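## Task

Set the metal door knob and the timer with the black round cap onto the top of the work bench that arm1 alone can reach, and set the grey steel power module and the espresso tamper with the black handle onto the top of the two-door cabinet that arm4 alone can reach. Each of the four must keep its present upright orientation with its entire base resting on that top. If any of them ends up resting unheld on the floor or on a lower shelf, the attempt fails. Anything that stays in place only because a robot is holding it is not counted as placed. At the end, open the grippers and pull the arms away.

## Robot and tools

Setup. Four identical i2rt Big YAM arms, named arm1, arm2, arm3 and arm4, share the room. Every arm has six revolute joints, a two-finger gripper, and a camera on its wrist called armN_cam_wrist. Two fixed cameras, room_a and room_b, watch the room. With joints 1 and 6 at zero and the hand held level and facing forward, the wrist camera is on top of the hand looking toward the fingertips. The hand can reach roughly 1.0 m out from the joint 1 axis. Because objects only reach certain furniture through certain arms, expect handovers between arms. Loose objects can occasionally be nudged by an outside disturbance.

Frame. All positions use a single scene frame: origin on the floor, +z upward. The hand point lies halfway between the fingertips; the hand's z axis runs along the fingers and its y axis is the direction in which the fingers open and close. Arm foot poses are not printed.

execute_actions. Argument actions is a list holding exactly one action, or empty to just read state and images. The action is an object with one optional key per arm (arm1..arm4); each holds a joints object whose keys are joint names and whose values are absolute targets, not offsets. Units and ranges: joint1_rad -2.879 to 2.879 (rotation about the foot, positive is counter-clockwise seen from above, zero points where the foot faces); joint2_rad 0 to 3.141 (shoulder; zero has the upper arm roughly level and pointing back, increasing lifts it up then forward); joint3_rad 0 to 3.019 (elbow; zero is fully folded, increasing opens it); joint4_rad -1.692 to 1.57 (hand pitch, positive tilts fingers up); joint5_rad -1.57 to 1.57 (sideways hand swing, positive toward the arm's right); joint6_rad -2.094 to 2.094 (hand roll, positive clockwise seen from behind the hand); gripper_m 0 to 0.093, the fingertip gap in metres. A joint counts as arrived within ±0.045, 0.14, 0.09, 0.055, 0.03, 0.035 rad for joints 1 to 6 and ±0.003 m for the gripper. Every named motion begins at once and finishes independently; joints move at different speeds, so the hand can sweep a wide arc between postures. Anything omitted may keep pursuing an older target. A bad key or out-of-range number rejects the entire call and nothing moves. Argument cameras lists images to return (armN_cam_wrist, room_a, room_b or all); null, omitted or all gives every camera, [] gives none. The pictures line gives the order of the images.

wait takes seconds (0 to 10), commands nothing and returns state and images. zoom_image takes camera and region [x0, y0, x1, y1] in image pixels from the top-left corner, at most 504 by 504, and only works on a camera with a full image in the latest result. finished_scene takes scene, the current scene number, ends it for good and reports success; the arrangement must already be stable and released. Replying without any tool call ends everything.

Reading results. joint_status tells how each commanded motion of the last accepted action ended. off_target: stopped short and may still push. contact_stop or time_out: the joint holds where it halted, though after time_out a joint may keep a target up to 0.375, 0.375, 0.113, 0.225, 0.075, 0.3 rad (joints 1 to 6) away and keep pushing; on_its_own lists such joints and anything else not commanded this call, where held at is the held target, not the actual position. To relieve a push, command the joint to its reported position. joint command not followed (with a cause line) means a self and inter-arm clearance check refused that arm's joint targets, shown as not_followed per joint; the gripper part still runs, and the refused targets may be retried on later actions until replaced. That check can react late and ignores fingers, gripper housings and wrist cameras. A tiny change from the current position might produce no motion. Joints bearing weight tend to sag. Joint torques come in joint order without the gripper, are never zero in free air, carry per-arm offset, scale and noise, and are blurred by friction. If a result reports a stop, later motion calls in that same reply are skipped.

Heat. Holding load warms motors, even during your thinking. MOTOR HOT appears from 85 °C; at 100 °C an OVER-TEMPERATURE FAULT drops that arm and its gripper until it cools, and unmet targets read limit_stop_at_motor_heat; resend them afterwards. Some heat persists into the next scene.

Calibration. Each camera has a K matrix, distortion, and T_world_to_cam mapping scene coordinates into OpenCV camera coordinates; wrist camera poses come from reported joints and can be off by more. Room cameras may shift by a couple of degrees and millimetres.

Avoid. Never squeeze two robots together; that fails the run, and hard hits may too. The arms do not yield on contact and can press hard, so avoid shoving furniture or objects. Do not drop, slam or let anything fall; the robot keeps acting while you deliberate. Finish with objects upright, fully on the target tops, grippers open and arms moved clear.

Each tool is called after "Request:" by a JSON object that holds its "api" and its "payload".

## Session

Request:
{"api": "execute_actions", "payload": {"actions": []}}

Scene clock: 0.00 s.
Joint torques (N m, as the arm reports them, + toward a larger angle): no reading
Motor temperatures (°C, as the motors report them): arm1=[27 26 27 25 24 23] | arm2=[23 26 27 27 25 23] | arm3=[26 27 28 24 22 26] | arm4=[26 26 26 25 25 25]
arm1.joint_positions: joint1_rad=+0.539 joint2_rad=+0.331 joint3_rad=+1.464 joint4_rad=-1.242 joint5_rad=-0.199 joint6_rad=+0.423 gripper_m=+0.095
arm1.joint_status: not commanded
arm1.hand: x=+0.9314 y=-1.2476 z=+1.5054 quat_wxyz=(-0.408, -0.728, -0.155, +0.529) (m; scene frame)
arm2.joint_positions: joint1_rad=+0.746 joint2_rad=+0.582 joint3_rad=+1.550 joint4_rad=-1.324 joint5_rad=-0.090 joint6_rad=-0.681 gripper_m=+0.095
arm2.joint_status: not commanded
arm2.hand: x=+0.7472 y=-0.1258 z=+1.5420 quat_wxyz=(-0.216, -0.407, -0.713, +0.529) (m; scene frame)
arm3.joint_positions: joint1_rad=-0.424 joint2_rad=+0.348 joint3_rad=+1.578 joint4_rad=-1.275 joint5_rad=-0.044 joint6_rad=-0.191 gripper_m=+0.094
arm3.joint_status: not commanded
arm3.hand: x=-0.2873 y=+0.6608 z=+1.6095 quat_wxyz=(-0.303, -0.585, -0.423, +0.622) (m; scene frame)
arm4.joint_positions: joint1_rad=+0.004 joint2_rad=+0.496 joint3_rad=+1.559 joint4_rad=-1.398 joint5_rad=+0.253 joint6_rad=-0.682 gripper_m=+0.094
arm4.joint_status: not commanded
arm4.hand: x=-1.4758 y=+0.5371 z=+1.5519 quat_wxyz=(-0.533, +0.747, -0.326, -0.229) (m; scene frame)
pictures: arm1_cam_wrist, arm2_cam_wrist, arm3_cam_wrist, arm4_cam_wrist, room_a, room_b
camera_calibration (this result's frames):
arm1_cam_wrist: T_world_to_cam=[[-0.654745, 0.62605, -0.42352, 2.02585], [0.694624, 0.277467, -0.663709, 0.704077], [-0.298002, -0.728748, -0.61654, 0.418512], [0, 0, 0, 1]] pos_world=[0.962062, -1.15865, 1.58332]
arm2_cam_wrist: T_world_to_cam=[[-0.803542, -0.113878, 0.584253, -0.313856], [-0.401645, 0.82814, -0.390981, 1.01205], [-0.439319, -0.548832, -0.711184, 1.47854], [0, 0, 0, 1]] pos_world=[0.803841, -0.0623934, 1.63058]
arm3_cam_wrist: T_world_to_cam=[[-0.874707, 0.452495, 0.173595, -0.8279], [0.162295, 0.610983, -0.774829, 0.894598], [-0.45667, -0.649575, -0.607869, 1.40227], [0, 0, 0, 1]] pos_world=[-0.228983, 0.738919, 1.68928]
arm4_cam_wrist: T_world_to_cam=[[0.72668, 0.23143, 0.64682, -0.0529308], [0.555522, -0.751866, -0.355095, 1.77741], [0.404142, 0.617364, -0.67493, 1.43467], [0, 0, 0, 1]] pos_world=[-1.52874, 0.462915, 1.63369]
Images, in order (width x height): arm1_cam_wrist 504x504, arm2_cam_wrist 504x504, arm3_cam_wrist 504x504, arm4_cam_wrist 504x504, room_a 896x504, room_b 896x504.

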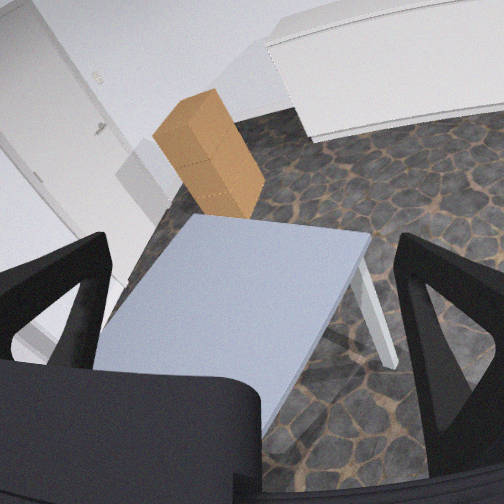

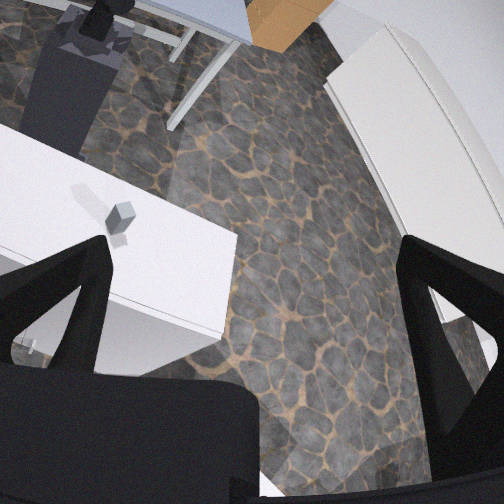

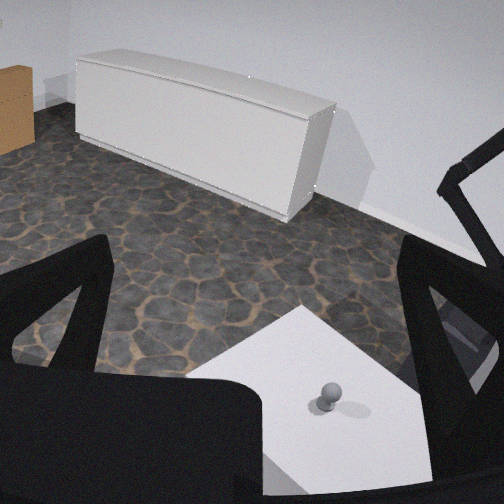

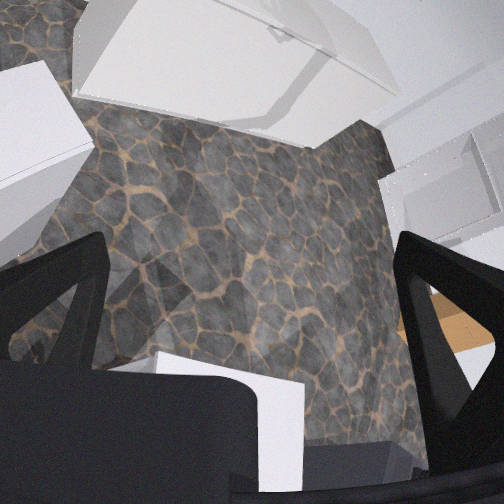

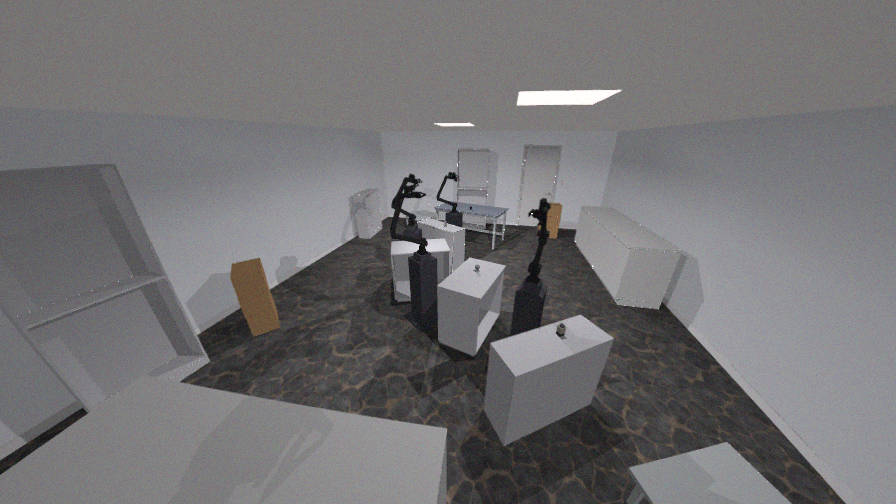

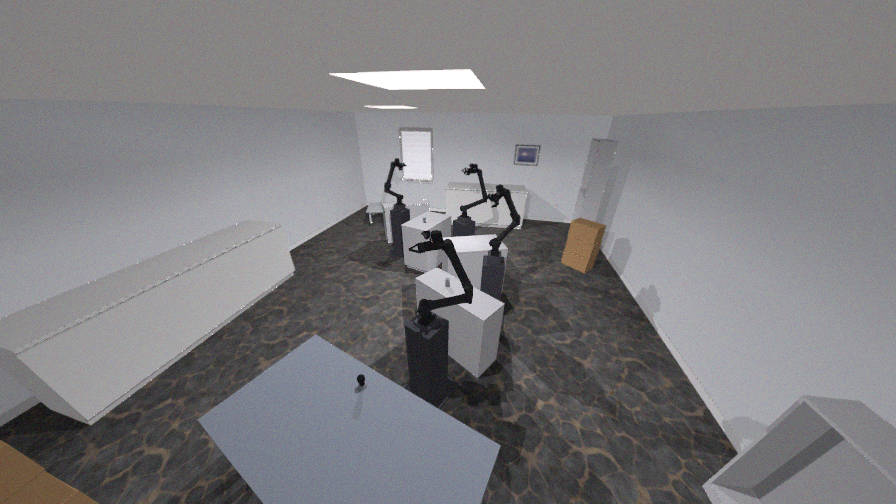

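Request:
{"api": "execute_actions", "payload": {"actions": [{"arm1":{"joints":{"joint1_rad":1.5,"joint2_rad":1.85,"joint3_rad":1.7,"joint4_rad":-1.41,"joint5_rad":0,"joint6_rad":0}},"arm2":{"joints":{"joint1_rad":0.824,"joint2_rad":2.05,"joint3_rad":1.87,"joint4_rad":-1.38,"joint5_rad":0,"joint6_rad":0}},"arm3":{"joints":{"joint1_rad":-0.94,"joint2_rad":2.0,"joint3_rad":1.78,"joint4_rad":-1.34,"joint5_rad":0,"joint6_rad":0}},"arm4":{"joints":{"joint1_rad":0.63,"joint2_rad":1.9,"joint3_rad":1.6,"joint4_rad":-1.26,"joint5_rad":0,"joint6_rad":0}}}]}}

Scene clock: 2.53 s.
Joint torques (N m, as the arm reports them, + toward a larger angle): arm1=[ -0.54 -15.4    8.64  -0.37  -0.11  -0.13] | arm2=[  2.14 -24.35   9.99  -0.19   0.21   0.03] | arm3=[ -0.1  -15.13  10.5    0.5   -0.02   0.15] | arm4=[  0.24 -21.29  10.55   0.62  -0.12  -0.06]
Motor temperatures (°C, as the motors report them): arm1=[27 26 27 25 24 23] | arm2=[23 26 28 27 25 23] | arm3=[26 27 29 24 22 26] | arm4=[26 27 27 25 25 25]
arm1.joint_positions: joint1_rad=+1.510 joint2_rad=+1.830 joint3_rad=+1.694 joint4_rad=-1.399 joint5_rad=+0.000 joint6_rad=+0.008 gripper_m=+0.095
arm1.joint_status: all done
arm1.hand: x=+1.0189 y=-1.7379 z=+1.0515 quat_wxyz=(-0.015, -0.686, -0.727, +0.013) (m; scene frame)
arm2.joint_positions: joint1_rad=+0.811 joint2_rad=+2.053 joint3_rad=+1.853 joint4_rad=-1.367 joint5_rad=-0.003 joint6_rad=-0.010 gripper_m=+0.095
arm2.joint_status: all done
arm2.hand: x=+0.6676 y=-0.5616 z=+1.0298 quat_wxyz=(+0.004, -0.757, -0.654, +0.005) (m; scene frame)
arm3.joint_positions: joint1_rad=-0.931 joint2_rad=+1.997 joint3_rad=+1.752 joint4_rad=-1.332 joint5_rad=-0.002 joint6_rad=-0.009 gripper_m=+0.094
arm3.joint_status: all done
arm3.hand: x=-0.7805 y=+0.4058 z=+1.0413 quat_wxyz=(-0.006, -0.964, -0.266, -0.008) (m; scene frame)
arm4.joint_positions: joint1_rad=+0.635 joint2_rad=+1.897 joint3_rad=+1.590 joint4_rad=-1.267 joint5_rad=+0.002 joint6_rad=-0.009 gripper_m=+0.094
arm4.joint_status: all done
arm4.hand: x=-1.9336 y=+0.7529 z=+1.0376 quat_wxyz=(+0.006, +0.944, -0.331, -0.003) (m; scene frame)
pictures: arm1_cam_wrist, arm2_cam_wrist, arm3_cam_wrist, arm4_cam_wrist, room_a, room_b
camera_calibration (this result's frames):
arm1_cam_wrist: T_world_to_cam=[[-0.997862, -0.065078, 0.00603853, 0.894689], [-0.0507994, 0.830406, 0.554837, 0.917317], [-0.0411222, 0.553344, -0.831937, 2.00026], [0, 0, 0, 1]] pos_world=[1.02163, -1.81035, 1.14972]
arm2_cam_wrist: T_world_to_cam=[[-0.99048, 0.137075, 0.0126518, 0.726174], [0.118722, 0.804095, 0.582525, -0.222764], [0.0696765, 0.578482, -0.812714, 1.23801], [0, 0, 0, 1]] pos_world=[0.659448, -0.636585, 1.12673]
arm3_cam_wrist: T_world_to_cam=[[-0.513739, 0.857663, -0.0220729, -0.72417], [0.684744, 0.42539, 0.591751, -0.249702], [0.516912, 0.288891, -0.805819, 1.25114], [0, 0, 0, 1]] pos_world=[-0.84778, 0.365872, 1.13997]
arm4_cam_wrist: T_world_to_cam=[[0.619296, 0.784766, -0.0247847, 0.63496], [0.643182, -0.488955, 0.589271, 1.00307], [0.450321, -0.380874, -0.807555, 2.11781], [0, 0, 0, 1]] pos_world=[-1.99208, 0.798783, 1.13491]
Images, in order (width x height): arm1_cam_wrist 504x504, arm2_cam_wrist 504x504, arm3_cam_wrist 504x504, arm4_cam_wrist 504x504, room_a 896x504, room_b 896x504.

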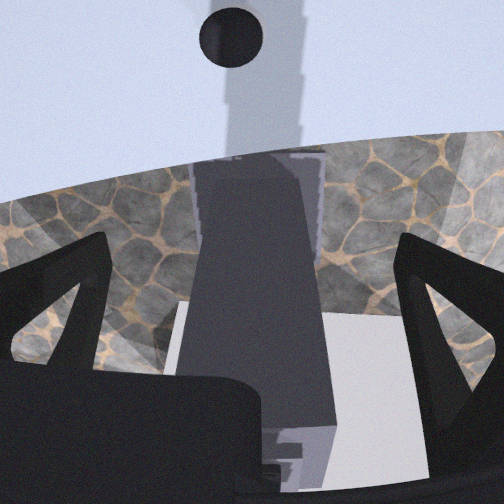

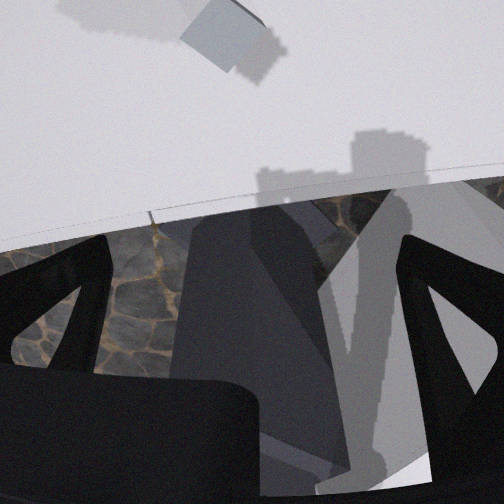

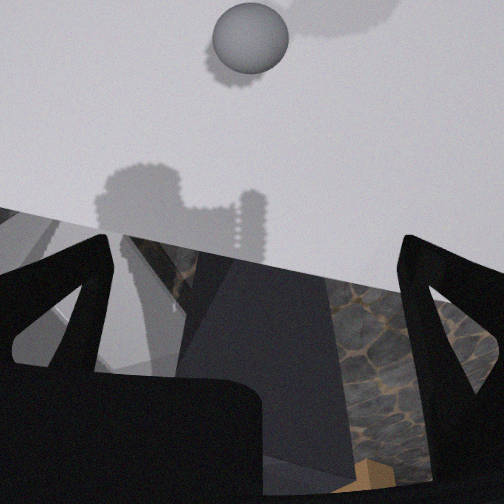

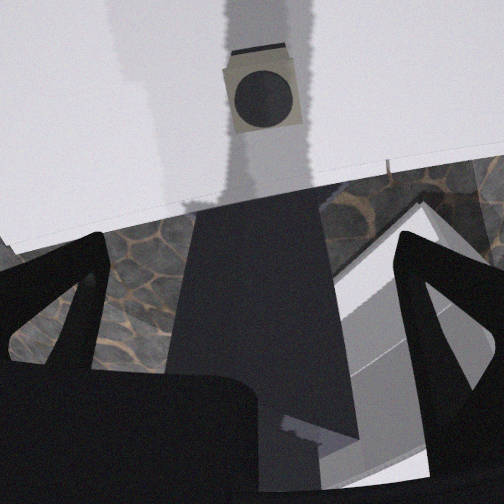

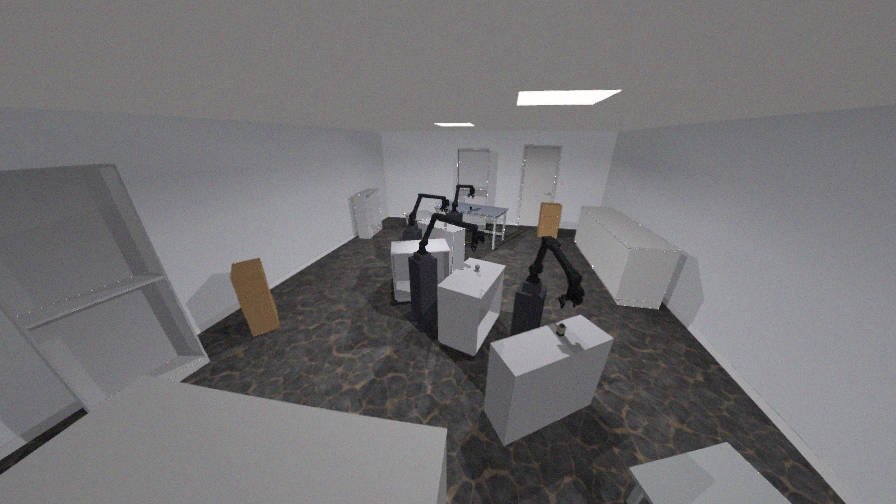

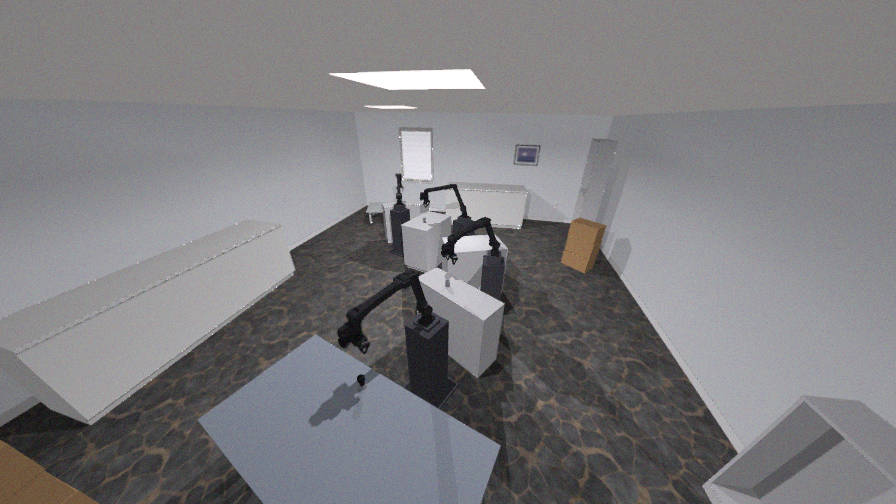

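Request:
{"api": "execute_actions", "payload": {"actions": [{"arm1":{"joints":{"joint1_rad":1.54,"joint2_rad":2.09,"joint3_rad":1.7,"joint4_rad":-1.155}},"arm2":{"joints":{"joint1_rad":0.86,"joint2_rad":2.3,"joint3_rad":1.91,"joint4_rad":-1.14,"joint6_rad":0.65}},"arm3":{"joints":{"joint1_rad":-0.915,"joint2_rad":2.21,"joint3_rad":1.78,"joint4_rad":-1.085}},"arm4":{"joints":{"joint2_rad":2.03,"joint3_rad":1.475,"joint4_rad":-0.995,"joint6_rad":-0.15}}}], "cameras": ["arm1_cam_wrist","arm2_cam_wrist","arm3_cam_wrist","arm4_cam_wrist"]}}

Scene clock: 4.87 s.
Joint torques (N m, as the arm reports them, + toward a larger angle): arm1=[  1.37 -21.34   8.04   0.38  -0.11  -0.13] | arm2=[  1.43 -25.53   9.93   1.03   0.22   0.07] | arm3=[  2.05 -19.31   9.73   1.17  -0.02   0.15] | arm4=[  0.33 -21.33  10.01   0.88  -0.12  -0.2 ]
Motor temperatures (°C, as the motors report them): arm1=[27 27 28 25 24 23] | arm2=[23 27 29 27 25 23] | arm3=[26 28 30 24 22 26] | arm4=[26 27 28 25 25 25]
arm1.joint_positions: joint1_rad=+1.527 joint2_rad=+2.103 joint3_rad=+1.694 joint4_rad=-1.167 joint5_rad=+0.000 joint6_rad=+0.007 gripper_m=+0.095
arm1.joint_status: all done
arm1.hand: x=+1.0337 y=-1.7874 z=+0.8943 quat_wxyz=(+0.000, -0.679, -0.734, -0.001) (m; scene frame)
arm2.joint_positions: joint1_rad=+0.856 joint2_rad=+2.294 joint3_rad=+1.884 joint4_rad=-1.154 joint5_rad=-0.002 joint6_rad=+0.640 gripper_m=+0.095
arm2.joint_status: all done
arm2.hand: x=+0.6885 y=-0.6071 z=+0.8878 quat_wxyz=(+0.001, -0.917, -0.399, +0.007) (m; scene frame)
arm3.joint_positions: joint1_rad=-0.928 joint2_rad=+2.242 joint3_rad=+1.752 joint4_rad=-1.096 joint5_rad=-0.002 joint6_rad=-0.009 gripper_m=+0.094
arm3.joint_status: all done
arm3.hand: x=-0.8077 y=+0.3855 z=+0.8921 quat_wxyz=(-0.005, -0.964, -0.267, -0.012) (m; scene frame)
arm4.joint_positions: joint1_rad=+0.635 joint2_rad=+2.027 joint3_rad=+1.462 joint4_rad=-1.011 joint5_rad=+0.002 joint6_rad=-0.141 gripper_m=+0.094
arm4.joint_status: all done
arm4.hand: x=-1.9355 y=+0.7522 z=+0.9216 quat_wxyz=(+0.006, +0.963, -0.268, -0.003) (m; scene frame)
pictures: arm1_cam_wrist, arm2_cam_wrist, arm3_cam_wrist, arm4_cam_wrist
camera_calibration (this result's frames):
arm1_cam_wrist: T_world_to_cam=[[-0.996475, -0.0836622, 0.00612571, 0.872397], [-0.0640418, 0.80588, 0.588605, 0.985985], [-0.0541806, 0.586138, -0.808397, 1.94852], [0, 0, 0, 1]] pos_world=[1.03804, -1.8637, 0.989477]
arm2_cam_wrist: T_world_to_cam=[[-0.736735, 0.676141, 0.00739678, 0.912128], [0.556685, 0.600292, 0.57424, -0.523795], [0.383827, 0.427181, -0.818653, 0.844567], [0, 0, 0, 1]] pos_world=[0.639418, -0.66308, 0.985445]
arm3_cam_wrist: T_world_to_cam=[[-0.515969, 0.85632, -0.0221841, -0.725204], [0.679263, 0.424788, 0.598462, -0.144351], [0.521898, 0.293719, -0.800844, 1.14858], [0, 0, 0, 1]] pos_world=[-0.875572, 0.344966, 0.990133]
arm4_cam_wrist: T_world_to_cam=[[0.51127, 0.859072, -0.024479, 0.368652], [0.701853, -0.400925, 0.58878, 1.12012], [0.49599, -0.318206, -0.807922, 2.06636], [0, 0, 0, 1]] pos_world=[-1.99953, 0.789913, 1.01898]
Images, in order (width x height): arm1_cam_wrist 504x504, arm2_cam_wrist 504x504, arm3_cam_wrist 504x504, arm4_cam_wrist 504x504.

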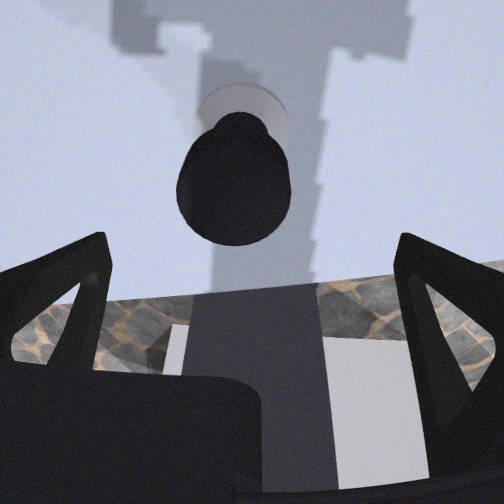

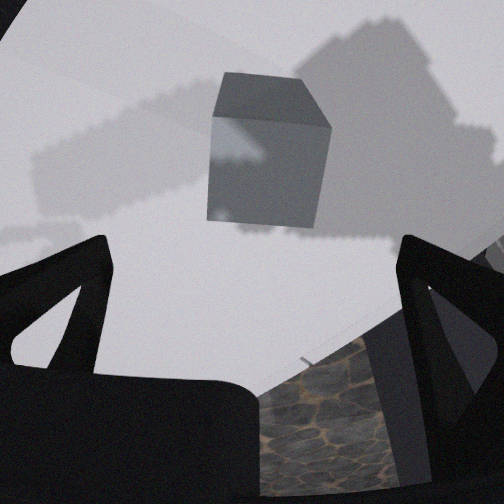

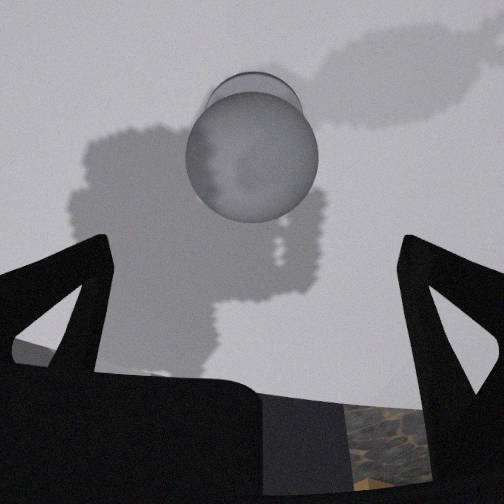

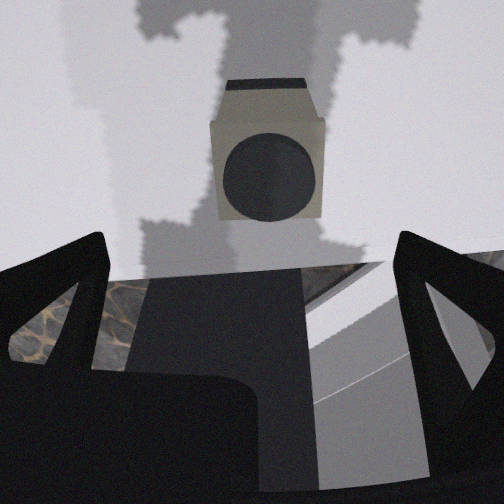

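Request:
{"api": "execute_actions", "payload": {"actions": [{"arm1":{"joints":{"joint1_rad":1.55,"joint2_rad":2.185,"joint3_rad":1.645,"joint4_rad":-1.03}},"arm2":{"joints":{"joint1_rad":0.835,"joint2_rad":2.44,"joint3_rad":1.87,"joint4_rad":-0.99,"joint6_rad":0.74}},"arm3":{"joints":{"joint2_rad":2.34,"joint3_rad":1.75,"joint4_rad":-0.95}},"arm4":{"joints":{"joint1_rad":0.615,"joint2_rad":2.175,"joint3_rad":1.44,"joint4_rad":-0.825}}}], "cameras": ["arm1_cam_wrist","arm2_cam_wrist","arm3_cam_wrist","arm4_cam_wrist"]}}

Scene clock: 6.73 s.
Joint torques (N m, as the arm reports them, + toward a larger angle): arm1=[  1.49 -18.77   6.83   0.43  -0.11  -0.14] | arm2=[  0.39 -25.56   7.39   0.95   0.25   0.06] | arm3=[  1.92 -17.53   8.13   1.26  -0.01   0.16] | arm4=[  0.45 -22.37   8.26   0.9   -0.12  -0.22]
Motor temperatures (°C, as the motors report them): arm1=[27 28 29 25 24 23] | arm2=[23 28 29 27 25 23] | arm3=[26 29 30 24 22 26] | arm4=[26 28 28 25 25 25]
arm1.joint_positions: joint1_rad=+1.535 joint2_rad=+2.165 joint3_rad=+1.654 joint4_rad=-1.042 joint5_rad=+0.000 joint6_rad=+0.007 gripper_m=+0.095
arm1.joint_status: all done
arm1.hand: x=+1.0388 y=-1.7930 z=+0.8434 quat_wxyz=(-0.008, -0.677, -0.736, +0.006) (m; scene frame)
arm2.joint_positions: joint1_rad=+0.849 joint2_rad=+2.429 joint3_rad=+1.875 joint4_rad=-0.999 joint5_rad=-0.003 joint6_rad=+0.730 gripper_m=+0.095
arm2.joint_status: all done
arm2.hand: x=+0.6818 y=-0.6126 z=+0.7961 quat_wxyz=(-0.004, -0.935, -0.354, +0.009) (m; scene frame)
arm3.joint_positions: joint1_rad=-0.928 joint2_rad=+2.347 joint3_rad=+1.736 joint4_rad=-0.960 joint5_rad=-0.002 joint6_rad=-0.009 gripper_m=+0.094
arm3.joint_status: all done
arm3.hand: x=-0.8106 y=+0.3826 z=+0.8208 quat_wxyz=(-0.007, -0.964, -0.267, -0.005) (m; scene frame)
arm4.joint_positions: joint1_rad=+0.619 joint2_rad=+2.177 joint3_rad=+1.431 joint4_rad=-0.841 joint5_rad=+0.002 joint6_rad=-0.141 gripper_m=+0.094
arm4.joint_status: all done
arm4.hand: x=-1.9301 y=+0.7577 z=+0.8294 quat_wxyz=(+0.008, +0.961, -0.276, +0.002) (m; scene frame)
pictures: arm1_cam_wrist, arm2_cam_wrist, arm3_cam_wrist, arm4_cam_wrist
camera_calibration (this result's frames):
arm1_cam_wrist: T_world_to_cam=[[-0.995859, -0.0907018, 0.00613848, 0.864077], [-0.071045, 0.81861, 0.569939, 1.0666], [-0.0567195, 0.567143, -0.821664, 1.89076], [0, 0, 0, 1]] pos_world=[1.04352, -1.86709, 0.940373]
arm2_cam_wrist: T_world_to_cam=[[-0.667719, 0.744413, -0.000970024, 0.912998], [0.612345, 0.549997, 0.567923, -0.52787], [0.423303, 0.378619, -0.823081, 0.721266], [0, 0, 0, 1]] pos_world=[0.62755, -0.662405, 0.894336]
arm3_cam_wrist: T_world_to_cam=[[-0.51607, 0.856263, -0.0220225, -0.726017], [0.686757, 0.429, 0.586791, -0.0844163], [0.511896, 0.287701, -0.809439, 1.09513], [0, 0, 0, 1]] pos_world=[-0.877296, 0.342805, 0.91999]
arm4_cam_wrist: T_world_to_cam=[[0.525036, 0.850674, -0.026276, 0.393346], [0.690137, -0.40748, 0.598056, 1.14746], [0.498044, -0.332135, -0.801024, 1.9997], [0, 0, 0, 1]] pos_world=[-1.99437, 0.797129, 0.925899]
Images, in order (width x height): arm1_cam_wrist 504x504, arm2_cam_wrist 504x504, arm3_cam_wrist 504x504, arm4_cam_wrist 504x504.

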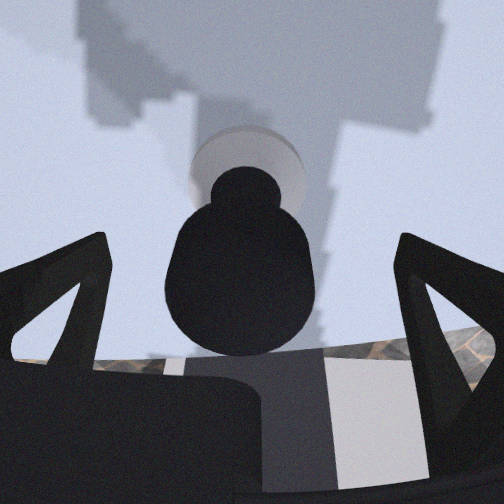

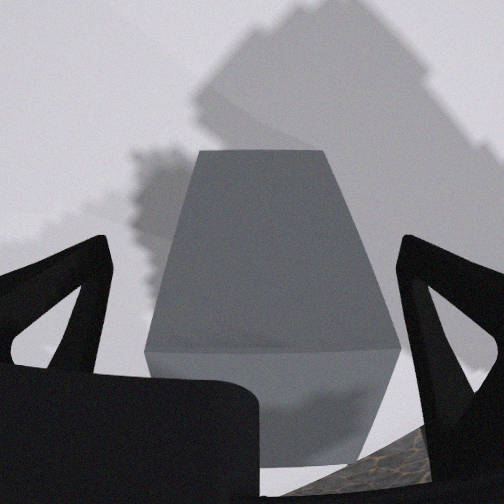

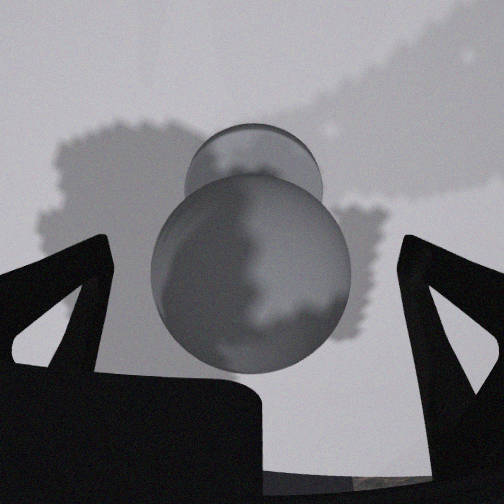

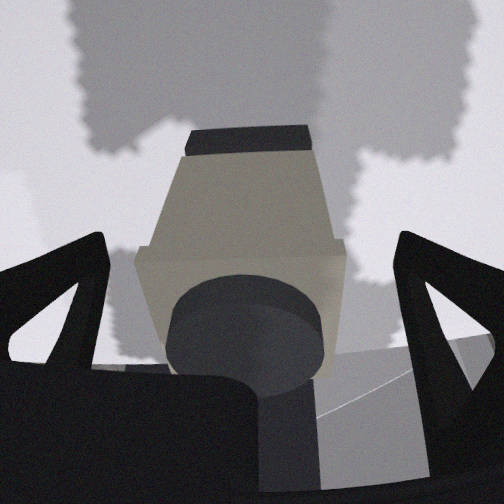

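Request:
{"api": "execute_actions", "payload": {"actions": [{"arm1":{"joints":{"joint2_rad":2.225}},"arm2":{"joints":{"gripper_m":0.03}},"arm3":{"joints":{"gripper_m":0.04}},"arm4":{"joints":{"gripper_m":0.03}}}], "cameras": ["arm1_cam_wrist","arm3_cam_wrist"]}}

Scene clock: 7.63 s.
Joint torques (N m, as the arm reports them, + toward a larger angle): arm1=[  1.51 -18.24   6.69   0.37  -0.11  -0.13] | arm2=[  0.1  -26.13   7.21   0.97   0.19   0.06] | arm3=[  1.82 -17.71   8.11   1.2   -0.05   0.15] | arm4=[  0.39 -22.48   8.31   0.9   -0.1   -0.2 ]
Motor temperatures (°C, as the motors report them): arm1=[27 28 29 25 24 23] | arm2=[23 28 30 27 25 23] | arm3=[26 29 30 24 22 26] | arm4=[26 28 28 25 25 25]
arm1.joint_positions: joint1_rad=+1.535 joint2_rad=+2.196 joint3_rad=+1.654 joint4_rad=-1.042 joint5_rad=+0.000 joint6_rad=+0.007 gripper_m=+0.095
arm1.joint_status: all done
arm1.hand: x=+1.0384 y=-1.7879 z=+0.8248 quat_wxyz=(+0.003, -0.677, -0.736, -0.004) (m; scene frame)
arm2.joint_positions: joint1_rad=+0.849 joint2_rad=+2.429 joint3_rad=+1.875 joint4_rad=-0.999 joint5_rad=-0.001 joint6_rad=+0.731 gripper_m=+0.040
arm2.joint_status: gripper_m off_target (ended at +0.040, target +0.030)
arm2.hand: x=+0.6813 y=-0.6125 z=+0.7961 quat_wxyz=(-0.003, -0.936, -0.353, +0.010) (m; scene frame)
arm3.joint_positions: joint1_rad=-0.928 joint2_rad=+2.347 joint3_rad=+1.736 joint4_rad=-0.960 joint5_rad=-0.001 joint6_rad=-0.009 gripper_m=+0.053
arm3.joint_status: gripper_m off_target (ended at +0.053, target +0.040)
arm3.hand: x=-0.8109 y=+0.3826 z=+0.8208 quat_wxyz=(-0.007, -0.964, -0.267, -0.005) (m; scene frame)
arm4.joint_positions: joint1_rad=+0.619 joint2_rad=+2.177 joint3_rad=+1.431 joint4_rad=-0.840 joint5_rad=+0.002 joint6_rad=-0.141 gripper_m=+0.046
arm4.joint_status: gripper_m off_target (ended at +0.046, target +0.030)
arm4.hand: x=-1.9303 y=+0.7577 z=+0.8294 quat_wxyz=(+0.008, +0.961, -0.275, +0.002) (m; scene frame)
pictures: arm1_cam_wrist, arm3_cam_wrist
camera_calibration (this result's frames):
arm1_cam_wrist: T_world_to_cam=[[-0.995837, -0.0909456, 0.00614958, 0.863754], [-0.0694482, 0.800681, 0.595052, 1.01862], [-0.0590412, 0.592148, -0.803664, 1.90481], [0, 0, 0, 1]] pos_world=[1.04336, -1.86496, 0.919385]
arm3_cam_wrist: T_world_to_cam=[[-0.515434, 0.856666, -0.0212466, -0.726426], [0.687694, 0.428307, 0.5862, -0.0827546], [0.511277, 0.287536, -0.809888, 1.09517], [0, 0, 0, 1]] pos_world=[-0.877452, 0.342847, 0.920044]
Images, in order (width x height): arm1_cam_wrist 504x504, arm3_cam_wrist 504x504.

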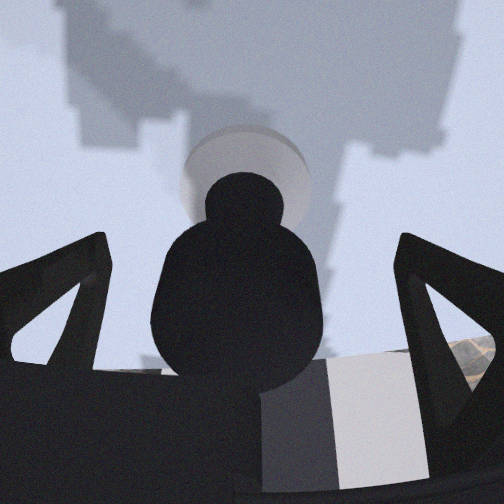

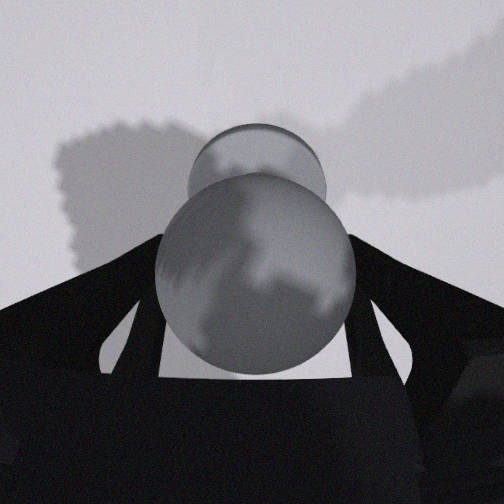

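Request:
{"api": "execute_actions", "payload": {"actions": [{"arm1":{"joints":{"gripper_m":0.025}},"arm2":{"joints":{"gripper_m":0.02,"joint2_rad":2.0,"joint3_rad":1.64,"joint4_rad":-1.19}},"arm3":{"joints":{"gripper_m":0.035,"joint2_rad":1.75,"joint3_rad":1.5,"joint4_rad":-1.3}},"arm4":{"joints":{"joint2_rad":1.9,"joint3_rad":1.5,"joint4_rad":-1.17}}}], "cameras": []}}

Request:
{"api": "execute_actions", "payload": {"actions": [{"arm1":{"joints":{"joint2_rad":1.85,"joint4_rad":-1.37}},"arm2":{"joints":{"joint1_rad":-1.21,"joint6_rad":0}},"arm3":{"joints":{"joint1_rad":-0.3}},"arm4":{"joints":{"joint1_rad":-1.0,"joint6_rad":0}}}]}}

Scene clock: 9.57 s.
Joint torques (N m, as the arm reports them, + toward a larger angle): arm1=[  1.45 -18.07   6.66   0.35  -0.12  -0.13] | arm2=[  0.3  -23.47   9.05  -0.06   0.19   0.05] | arm3=[  1.68 -11.86  10.11   0.52  -0.03   0.16] | arm4=[  0.47 -20.21  10.61  -0.2   -0.1   -0.2 ]
Motor temperatures (°C, as the motors report them): arm1=[27 29 29 25 24 23] | arm2=[24 29 30 27 25 23] | arm3=[26 30 31 24 22 26] | arm4=[26 28 28 25 25 25]
arm1.joint_positions: joint1_rad=+1.536 joint2_rad=+2.196 joint3_rad=+1.654 joint4_rad=-1.041 joint5_rad=+0.000 joint6_rad=+0.007 gripper_m=+0.045
arm1.joint_status: gripper_m off_target (ended at +0.045, target +0.025)
arm1.hand: x=+1.0390 y=-1.7880 z=+0.8248 quat_wxyz=(+0.003, -0.676, -0.737, -0.004) (m; scene frame)
arm2.joint_positions: joint1_rad=+0.849 joint2_rad=+2.008 joint3_rad=+1.628 joint4_rad=-1.180 joint5_rad=-0.001 joint6_rad=+0.731 gripper_m=+0.040
arm2.joint_status: gripper_m off_target (ended at +0.040, target +0.020); the others done
arm2.hand: x=+0.6937 y=-0.5330 z=+0.9738 quat_wxyz=(-0.001, -0.936, -0.353, +0.009) (m; scene frame)
arm3.joint_positions: joint1_rad=-0.928 joint2_rad=+1.751 joint3_rad=+1.476 joint4_rad=-1.293 joint5_rad=-0.001 joint6_rad=-0.009 gripper_m=+0.053
arm3.joint_status: gripper_m off_target (ended at +0.053, target +0.035); the others done
arm3.hand: x=-0.7074 y=+0.4475 z=+1.0747 quat_wxyz=(-0.007, -0.964, -0.267, -0.004) (m; scene frame)
arm4.joint_positions: joint1_rad=+0.619 joint2_rad=+1.897 joint3_rad=+1.487 joint4_rad=-1.155 joint5_rad=+0.002 joint6_rad=-0.141 gripper_m=+0.046
arm4.joint_status: all done
arm4.hand: x=-1.9193 y=+0.7521 z=+1.0004 quat_wxyz=(+0.004, +0.961, -0.275, -0.008) (m; scene frame)
pictures: none
No camera images: the call's "cameras" was empty. Leave "cameras" out to get every camera's image.

Scene clock: 11.70 s.
Joint torques (N m, as the arm reports them, + toward a larger angle): arm1=[  1.42 -16.54   9.28  -0.4   -0.12  -0.13] | arm2=[  2.68 -23.08   9.14   0.08  -0.06  -0.1 ] | arm3=[  0.   -11.77  10.16   0.57  -0.01   0.14] | arm4=[  1.   -20.35  10.39  -0.24  -0.08  -0.06]
Motor temperatures (°C, as the motors report them): arm1=[27 30 30 25 24 23] | arm2=[24 29 30 27 25 23] | arm3=[26 30 31 24 22 26] | arm4=[26 29 29 25 25 25]
arm1.joint_positions: joint1_rad=+1.536 joint2_rad=+1.847 joint3_rad=+1.627 joint4_rad=-1.360 joint5_rad=+0.000 joint6_rad=+0.007 gripper_m=+0.045
arm1.joint_status: all done
arm1.hand: x=+1.0329 y=-1.7260 z=+1.0167 quat_wxyz=(+0.002, -0.676, -0.737, -0.003) (m; scene frame)
arm2.joint_positions: joint1_rad=-1.222 joint2_rad=+2.008 joint3_rad=+1.628 joint4_rad=-1.180 joint5_rad=+0.002 joint6_rad=+0.010 gripper_m=+0.040
arm2.joint_status: all done
arm2.hand: x=+0.2758 y=+0.4130 z=+0.9838 quat_wxyz=(+0.002, -0.951, +0.309, +0.013) (m; scene frame)
arm3.joint_positions: joint1_rad=-0.291 joint2_rad=+1.751 joint3_rad=+1.476 joint4_rad=-1.293 joint5_rad=-0.002 joint6_rad=-0.007 gripper_m=+0.053
arm3.joint_status: all done
arm3.hand: x=-0.4603 y=+0.2303 z=+1.0798 quat_wxyz=(-0.009, -0.832, -0.555, -0.002) (m; scene frame)
arm4.joint_positions: joint1_rad=-1.006 joint2_rad=+1.897 joint3_rad=+1.487 joint4_rad=-1.155 joint5_rad=+0.002 joint6_rad=-0.008 gripper_m=+0.046
arm4.joint_status: all done
arm4.hand: x=-1.1088 y=+0.7986 z=+0.9882 quat_wxyz=(+0.006, +0.401, -0.916, +0.001) (m; scene frame)
pictures: arm1_cam_wrist, arm2_cam_wrist, arm3_cam_wrist, arm4_cam_wrist, room_a, room_b
camera_calibration (this result's frames):
arm1_cam_wrist: T_world_to_cam=[[-0.995697, -0.0924403, 0.00653096, 0.859681], [-0.0706308, 0.802626, 0.592286, 0.861879], [-0.059993, 0.589276, -0.805702, 2.02019], [0, 0, 0, 1]] pos_world=[1.03805, -1.80275, 1.11158]
arm2_cam_wrist: T_world_to_cam=[[0.581188, 0.81375, -0.00559855, -0.48987], [0.674037, -0.477525, 0.563599, -0.538289], [0.455956, -0.331331, -0.826029, 0.946434], [0, 0, 0, 1]] pos_world=[0.216001, 0.455168, 1.08242]
arm3_cam_wrist: T_world_to_cam=[[-0.923638, 0.382565, -0.0231684, -0.486424], [0.300412, 0.760182, 0.576086, -0.654248], [0.238003, 0.525135, -0.81706, 0.996753], [0, 0, 0, 1]] pos_world=[-0.489966, 0.160007, 1.18004]
arm4_cam_wrist: T_world_to_cam=[[0.737777, -0.674886, -0.014621, 1.37418], [-0.533283, -0.595985, 0.600343, -0.705841], [-0.413877, -0.435122, -0.799609, 0.801132], [0, 0, 0, 1]] pos_world=[-1.05869, 0.855337, 1.08443]
Images, in order (width x height): arm1_cam_wrist 504x504, arm2_cam_wrist 504x504, arm3_cam_wrist 504x504, arm4_cam_wrist 504x504, room_a 896x504, room_b 896x504.

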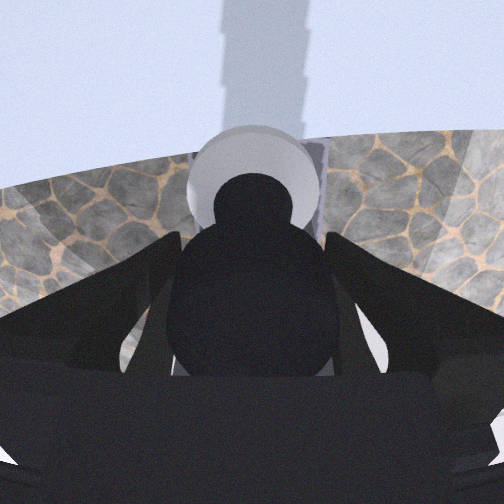

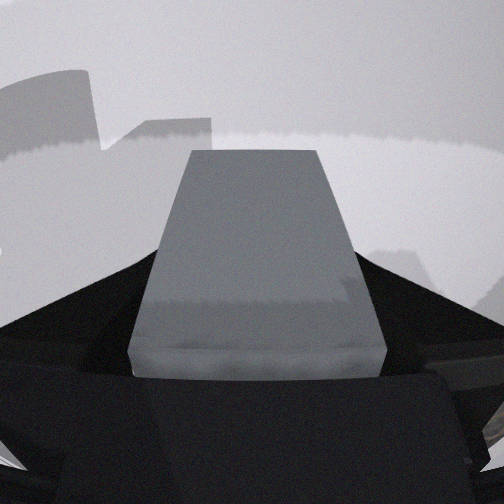

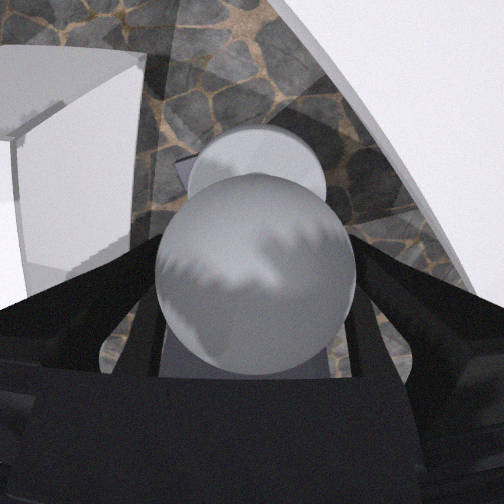

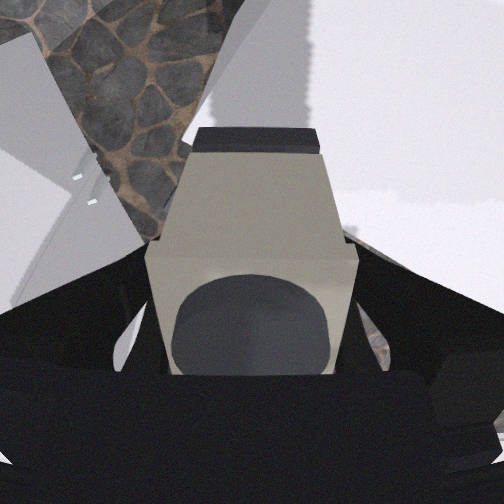

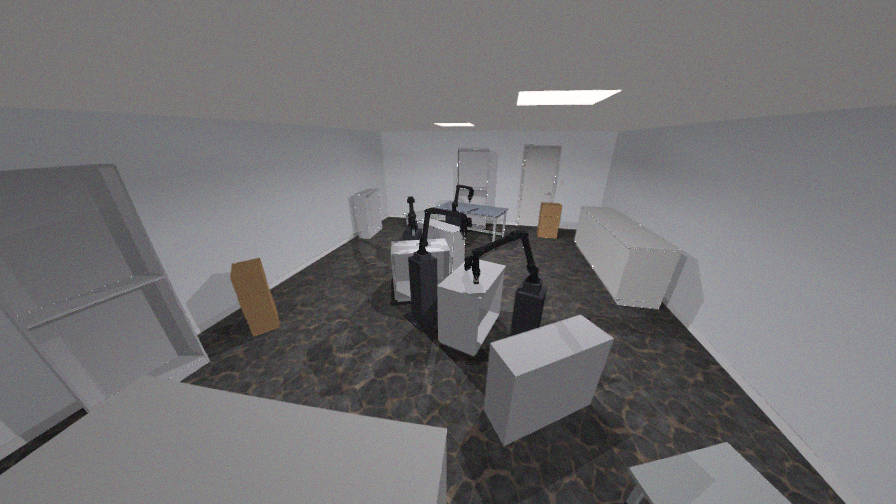

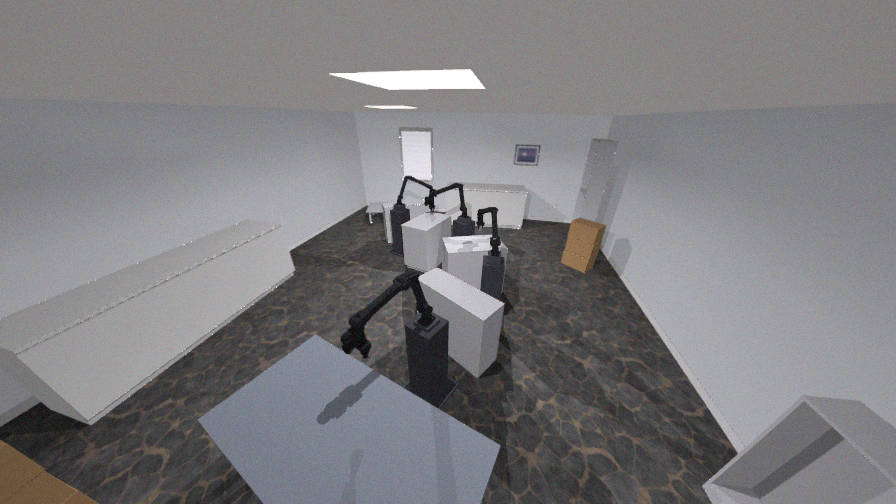

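Request:
{"api": "zoom_image", "payload": {"camera": "room_b", "region": [380,180,540,320]}}

Request:
{"api": "zoom_image", "payload": {"camera": "room_a", "region": [370,190,530,330]}}

Region (380, 180, 540, 320) of room_b's 896x504 image, scaled by 3.150, with more detail than that image has; it fills the top 441 rows of this view, and the rest is white.

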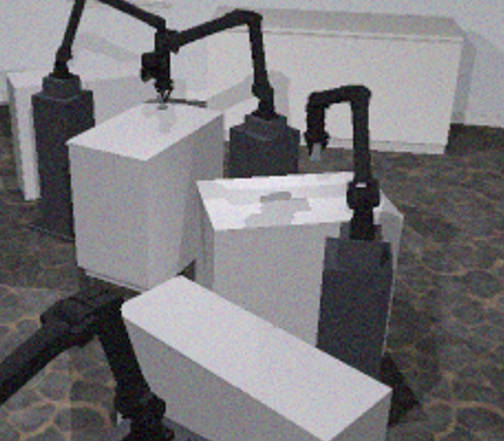

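Region (370, 190, 530, 330) of room_a's 896x504 image, scaled by 3.150, with more detail than that image has; it fills the top 441 rows of this view, and the rest is white.

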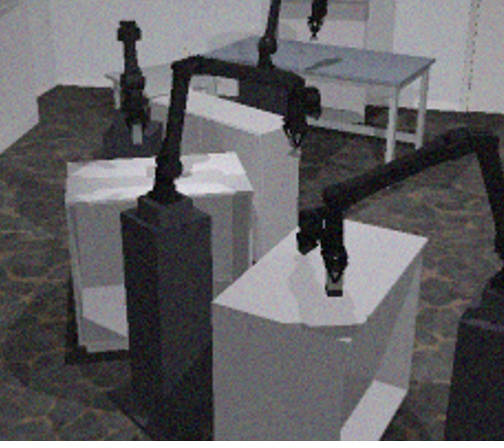

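Request:
{"api": "execute_actions", "payload": {"actions": [{"arm1":{"joints":{"joint1_rad":-1.58,"joint3_rad":1.79,"joint2_rad":1.95,"joint4_rad":-1.39}},"arm2":{"joints":{"joint2_rad":2.15,"joint3_rad":1.555,"joint4_rad":-0.945}},"arm4":{"joints":{"joint1_rad":-1.39,"joint2_rad":2.1,"joint3_rad":1.77,"joint4_rad":-1.22}}}], "cameras": []}}

Request:
{"api": "execute_actions", "payload": {"actions": [{"arm1":{"joints":{"joint2_rad":2.21,"joint4_rad":-1.11}},"arm2":{"joints":{"joint2_rad":2.2,"joint4_rad":-0.92}},"arm4":{"joints":{"joint2_rad":2.31,"joint4_rad":-0.995}}}], "cameras": ["arm1_cam_wrist","arm2_cam_wrist","arm4_cam_wrist","room_b"]}}

Scene clock: 15.17 s.
Joint torques (N m, as the arm reports them, + toward a larger angle): arm1=[  0.99 -19.61  11.12  -0.53  -0.23  -0.11] | arm2=[  2.59 -23.72   8.17   1.24  -0.08  -0.09] | arm3=[ -0.2  -11.99  10.18   0.59  -0.01   0.14] | arm4=[ -0.11 -24.7   13.01  -0.21  -0.08  -0.07]
Motor temperatures (°C, as the motors report them): arm1=[27 31 31 25 24 23] | arm2=[24 30 31 27 25 23] | arm3=[26 30 32 24 22 26] | arm4=[26 29 30 25 25 25]
arm1.joint_positions: joint1_rad=-1.593 joint2_rad=+1.959 joint3_rad=+1.741 joint4_rad=-1.378 joint5_rad=+0.004 joint6_rad=+0.005 gripper_m=+0.045
arm1.joint_status: all done
arm1.hand: x=+0.9202 y=-0.5761 z=+0.9933 quat_wxyz=(-0.007, -0.742, +0.671, -0.012) (m; scene frame)
arm2.joint_positions: joint1_rad=-1.222 joint2_rad=+2.164 joint3_rad=+1.543 joint4_rad=-0.959 joint5_rad=+0.002 joint6_rad=+0.010 gripper_m=+0.040
arm2.joint_status: all done
arm2.hand: x=+0.2764 y=+0.4116 z=+0.8647 quat_wxyz=(-0.002, -0.951, +0.309, +0.003) (m; scene frame)
arm3.joint_positions: joint1_rad=-0.291 joint2_rad=+1.751 joint3_rad=+1.476 joint4_rad=-1.293 joint5_rad=-0.002 joint6_rad=-0.007 gripper_m=+0.053
arm3.joint_status: not commanded
arm3.hand: x=-0.4603 y=+0.2303 z=+1.0798 quat_wxyz=(-0.009, -0.832, -0.555, -0.002) (m; scene frame)
arm4.joint_positions: joint1_rad=-1.384 joint2_rad=+2.109 joint3_rad=+1.730 joint4_rad=-1.208 joint5_rad=+0.002 joint6_rad=-0.006 gripper_m=+0.046
arm4.joint_status: all done
arm4.hand: x=-0.9262 y=+0.6562 z=+0.9513 quat_wxyz=(+0.016, +0.221, -0.975, +0.005) (m; scene frame)
pictures: none
No camera images: the call's "cameras" was empty. Leave "cameras" out to get every camera's image.

Scene clock: 16.23 s.
Joint torques (N m, as the arm reports them, + toward a larger angle): arm1=[  1.34 -24.02  10.01   0.16  -0.16  -0.11] | arm2=[  2.58 -23.36   7.88   1.22  -0.04  -0.12] | arm3=[  0.02 -11.83  10.16   0.52   0.     0.13] | arm4=[ -0.09 -24.02  10.11   1.15  -0.12  -0.06]
Motor temperatures (°C, as the motors report them): arm1=[27 31 32 25 24 23] | arm2=[24 30 31 27 25 23] | arm3=[26 30 33 24 22 26] | arm4=[26 30 30 25 25 25]
arm1.joint_positions: joint1_rad=-1.593 joint2_rad=+2.239 joint3_rad=+1.747 joint4_rad=-1.118 joint5_rad=+0.002 joint6_rad=+0.005 gripper_m=+0.045
arm1.joint_status: all done
arm1.hand: x=+0.9157 y=-0.5351 z=+0.8258 quat_wxyz=(-0.013, -0.742, +0.671, -0.017) (m; scene frame)
arm2.joint_positions: joint1_rad=-1.222 joint2_rad=+2.198 joint3_rad=+1.543 joint4_rad=-0.934 joint5_rad=+0.002 joint6_rad=+0.010 gripper_m=+0.040
arm2.joint_status: all done
arm2.hand: x=+0.2766 y=+0.4113 z=+0.8455 quat_wxyz=(-0.003, -0.951, +0.309, -0.001) (m; scene frame)
arm3.joint_positions: joint1_rad=-0.291 joint2_rad=+1.751 joint3_rad=+1.476 joint4_rad=-1.293 joint5_rad=-0.002 joint6_rad=-0.007 gripper_m=+0.053
arm3.joint_status: not commanded
arm3.hand: x=-0.4603 y=+0.2303 z=+1.0798 quat_wxyz=(-0.009, -0.832, -0.555, -0.002) (m; scene frame)
arm4.joint_positions: joint1_rad=-1.385 joint2_rad=+2.295 joint3_rad=+1.753 joint4_rad=-1.017 joint5_rad=+0.003 joint6_rad=-0.006 gripper_m=+0.045
arm4.joint_status: all done
arm4.hand: x=-0.9015 y=+0.6668 z=+0.8436 quat_wxyz=(+0.002, +0.220, -0.975, +0.003) (m; scene frame)
pictures: arm1_cam_wrist, arm2_cam_wrist, arm4_cam_wrist, room_b
camera_calibration (this result's frames):
arm1_cam_wrist: T_world_to_cam=[[0.994119, 0.107722, 0.0110955, -0.8645], [0.0776119, -0.780183, 0.620718, -0.995356], [0.0755214, -0.616207, -0.783955, 0.370497], [0, 0, 0, 1]] pos_world=[0.908687, -0.455131, 0.917881]
arm2_cam_wrist: T_world_to_cam=[[0.581168, 0.813765, -0.00555329, -0.489799], [0.660532, -0.467726, 0.587308, -0.482062], [0.475333, -0.344993, -0.809345, 0.81744], [0, 0, 0, 1]] pos_world=[0.214517, 0.455119, 0.94199]
arm4_cam_wrist: T_world_to_cam=[[0.435012, -0.9004, -0.00663766, 1.00087], [-0.721857, -0.353139, 0.59516, -0.91469], [-0.538227, -0.25411, -0.80358, 0.484548], [0, 0, 0, 1]] pos_world=[-0.834869, 0.7013, 0.940403]
Images, in order (width x height): arm1_cam_wrist 504x504, arm2_cam_wrist 504x504, arm4_cam_wrist 504x504, room_b 896x504.

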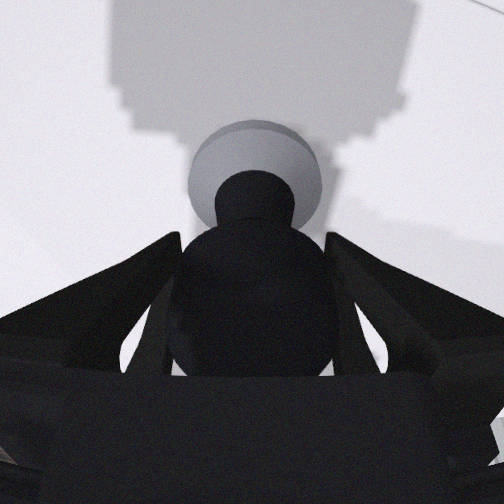

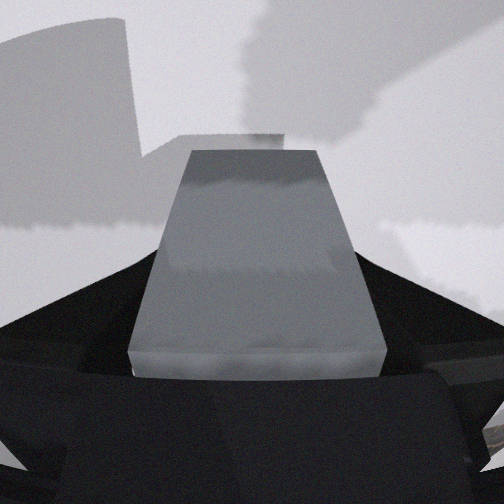

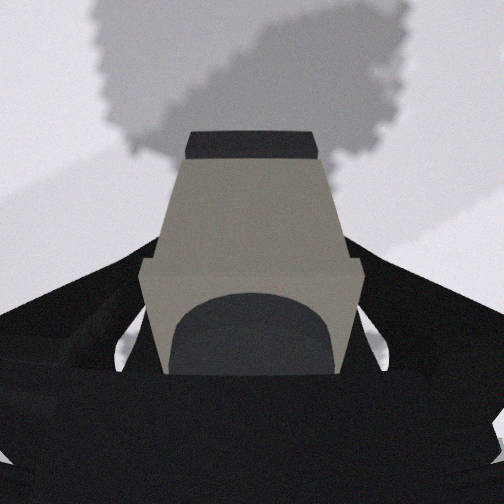

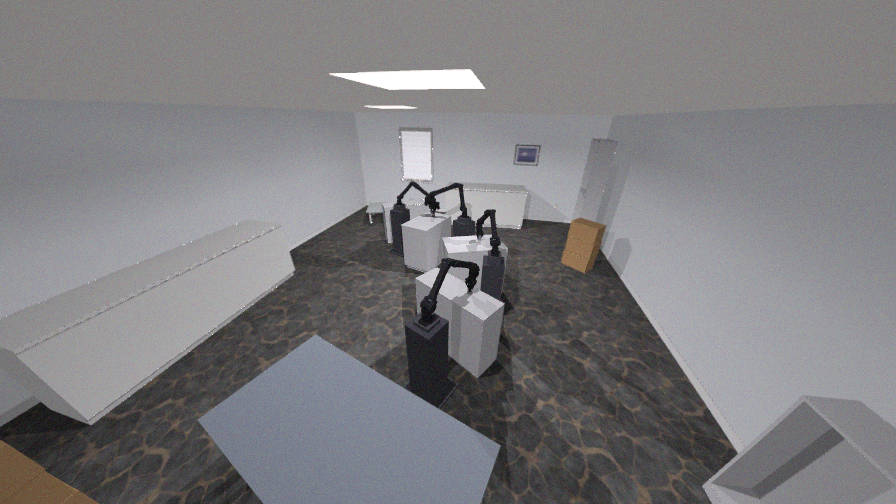

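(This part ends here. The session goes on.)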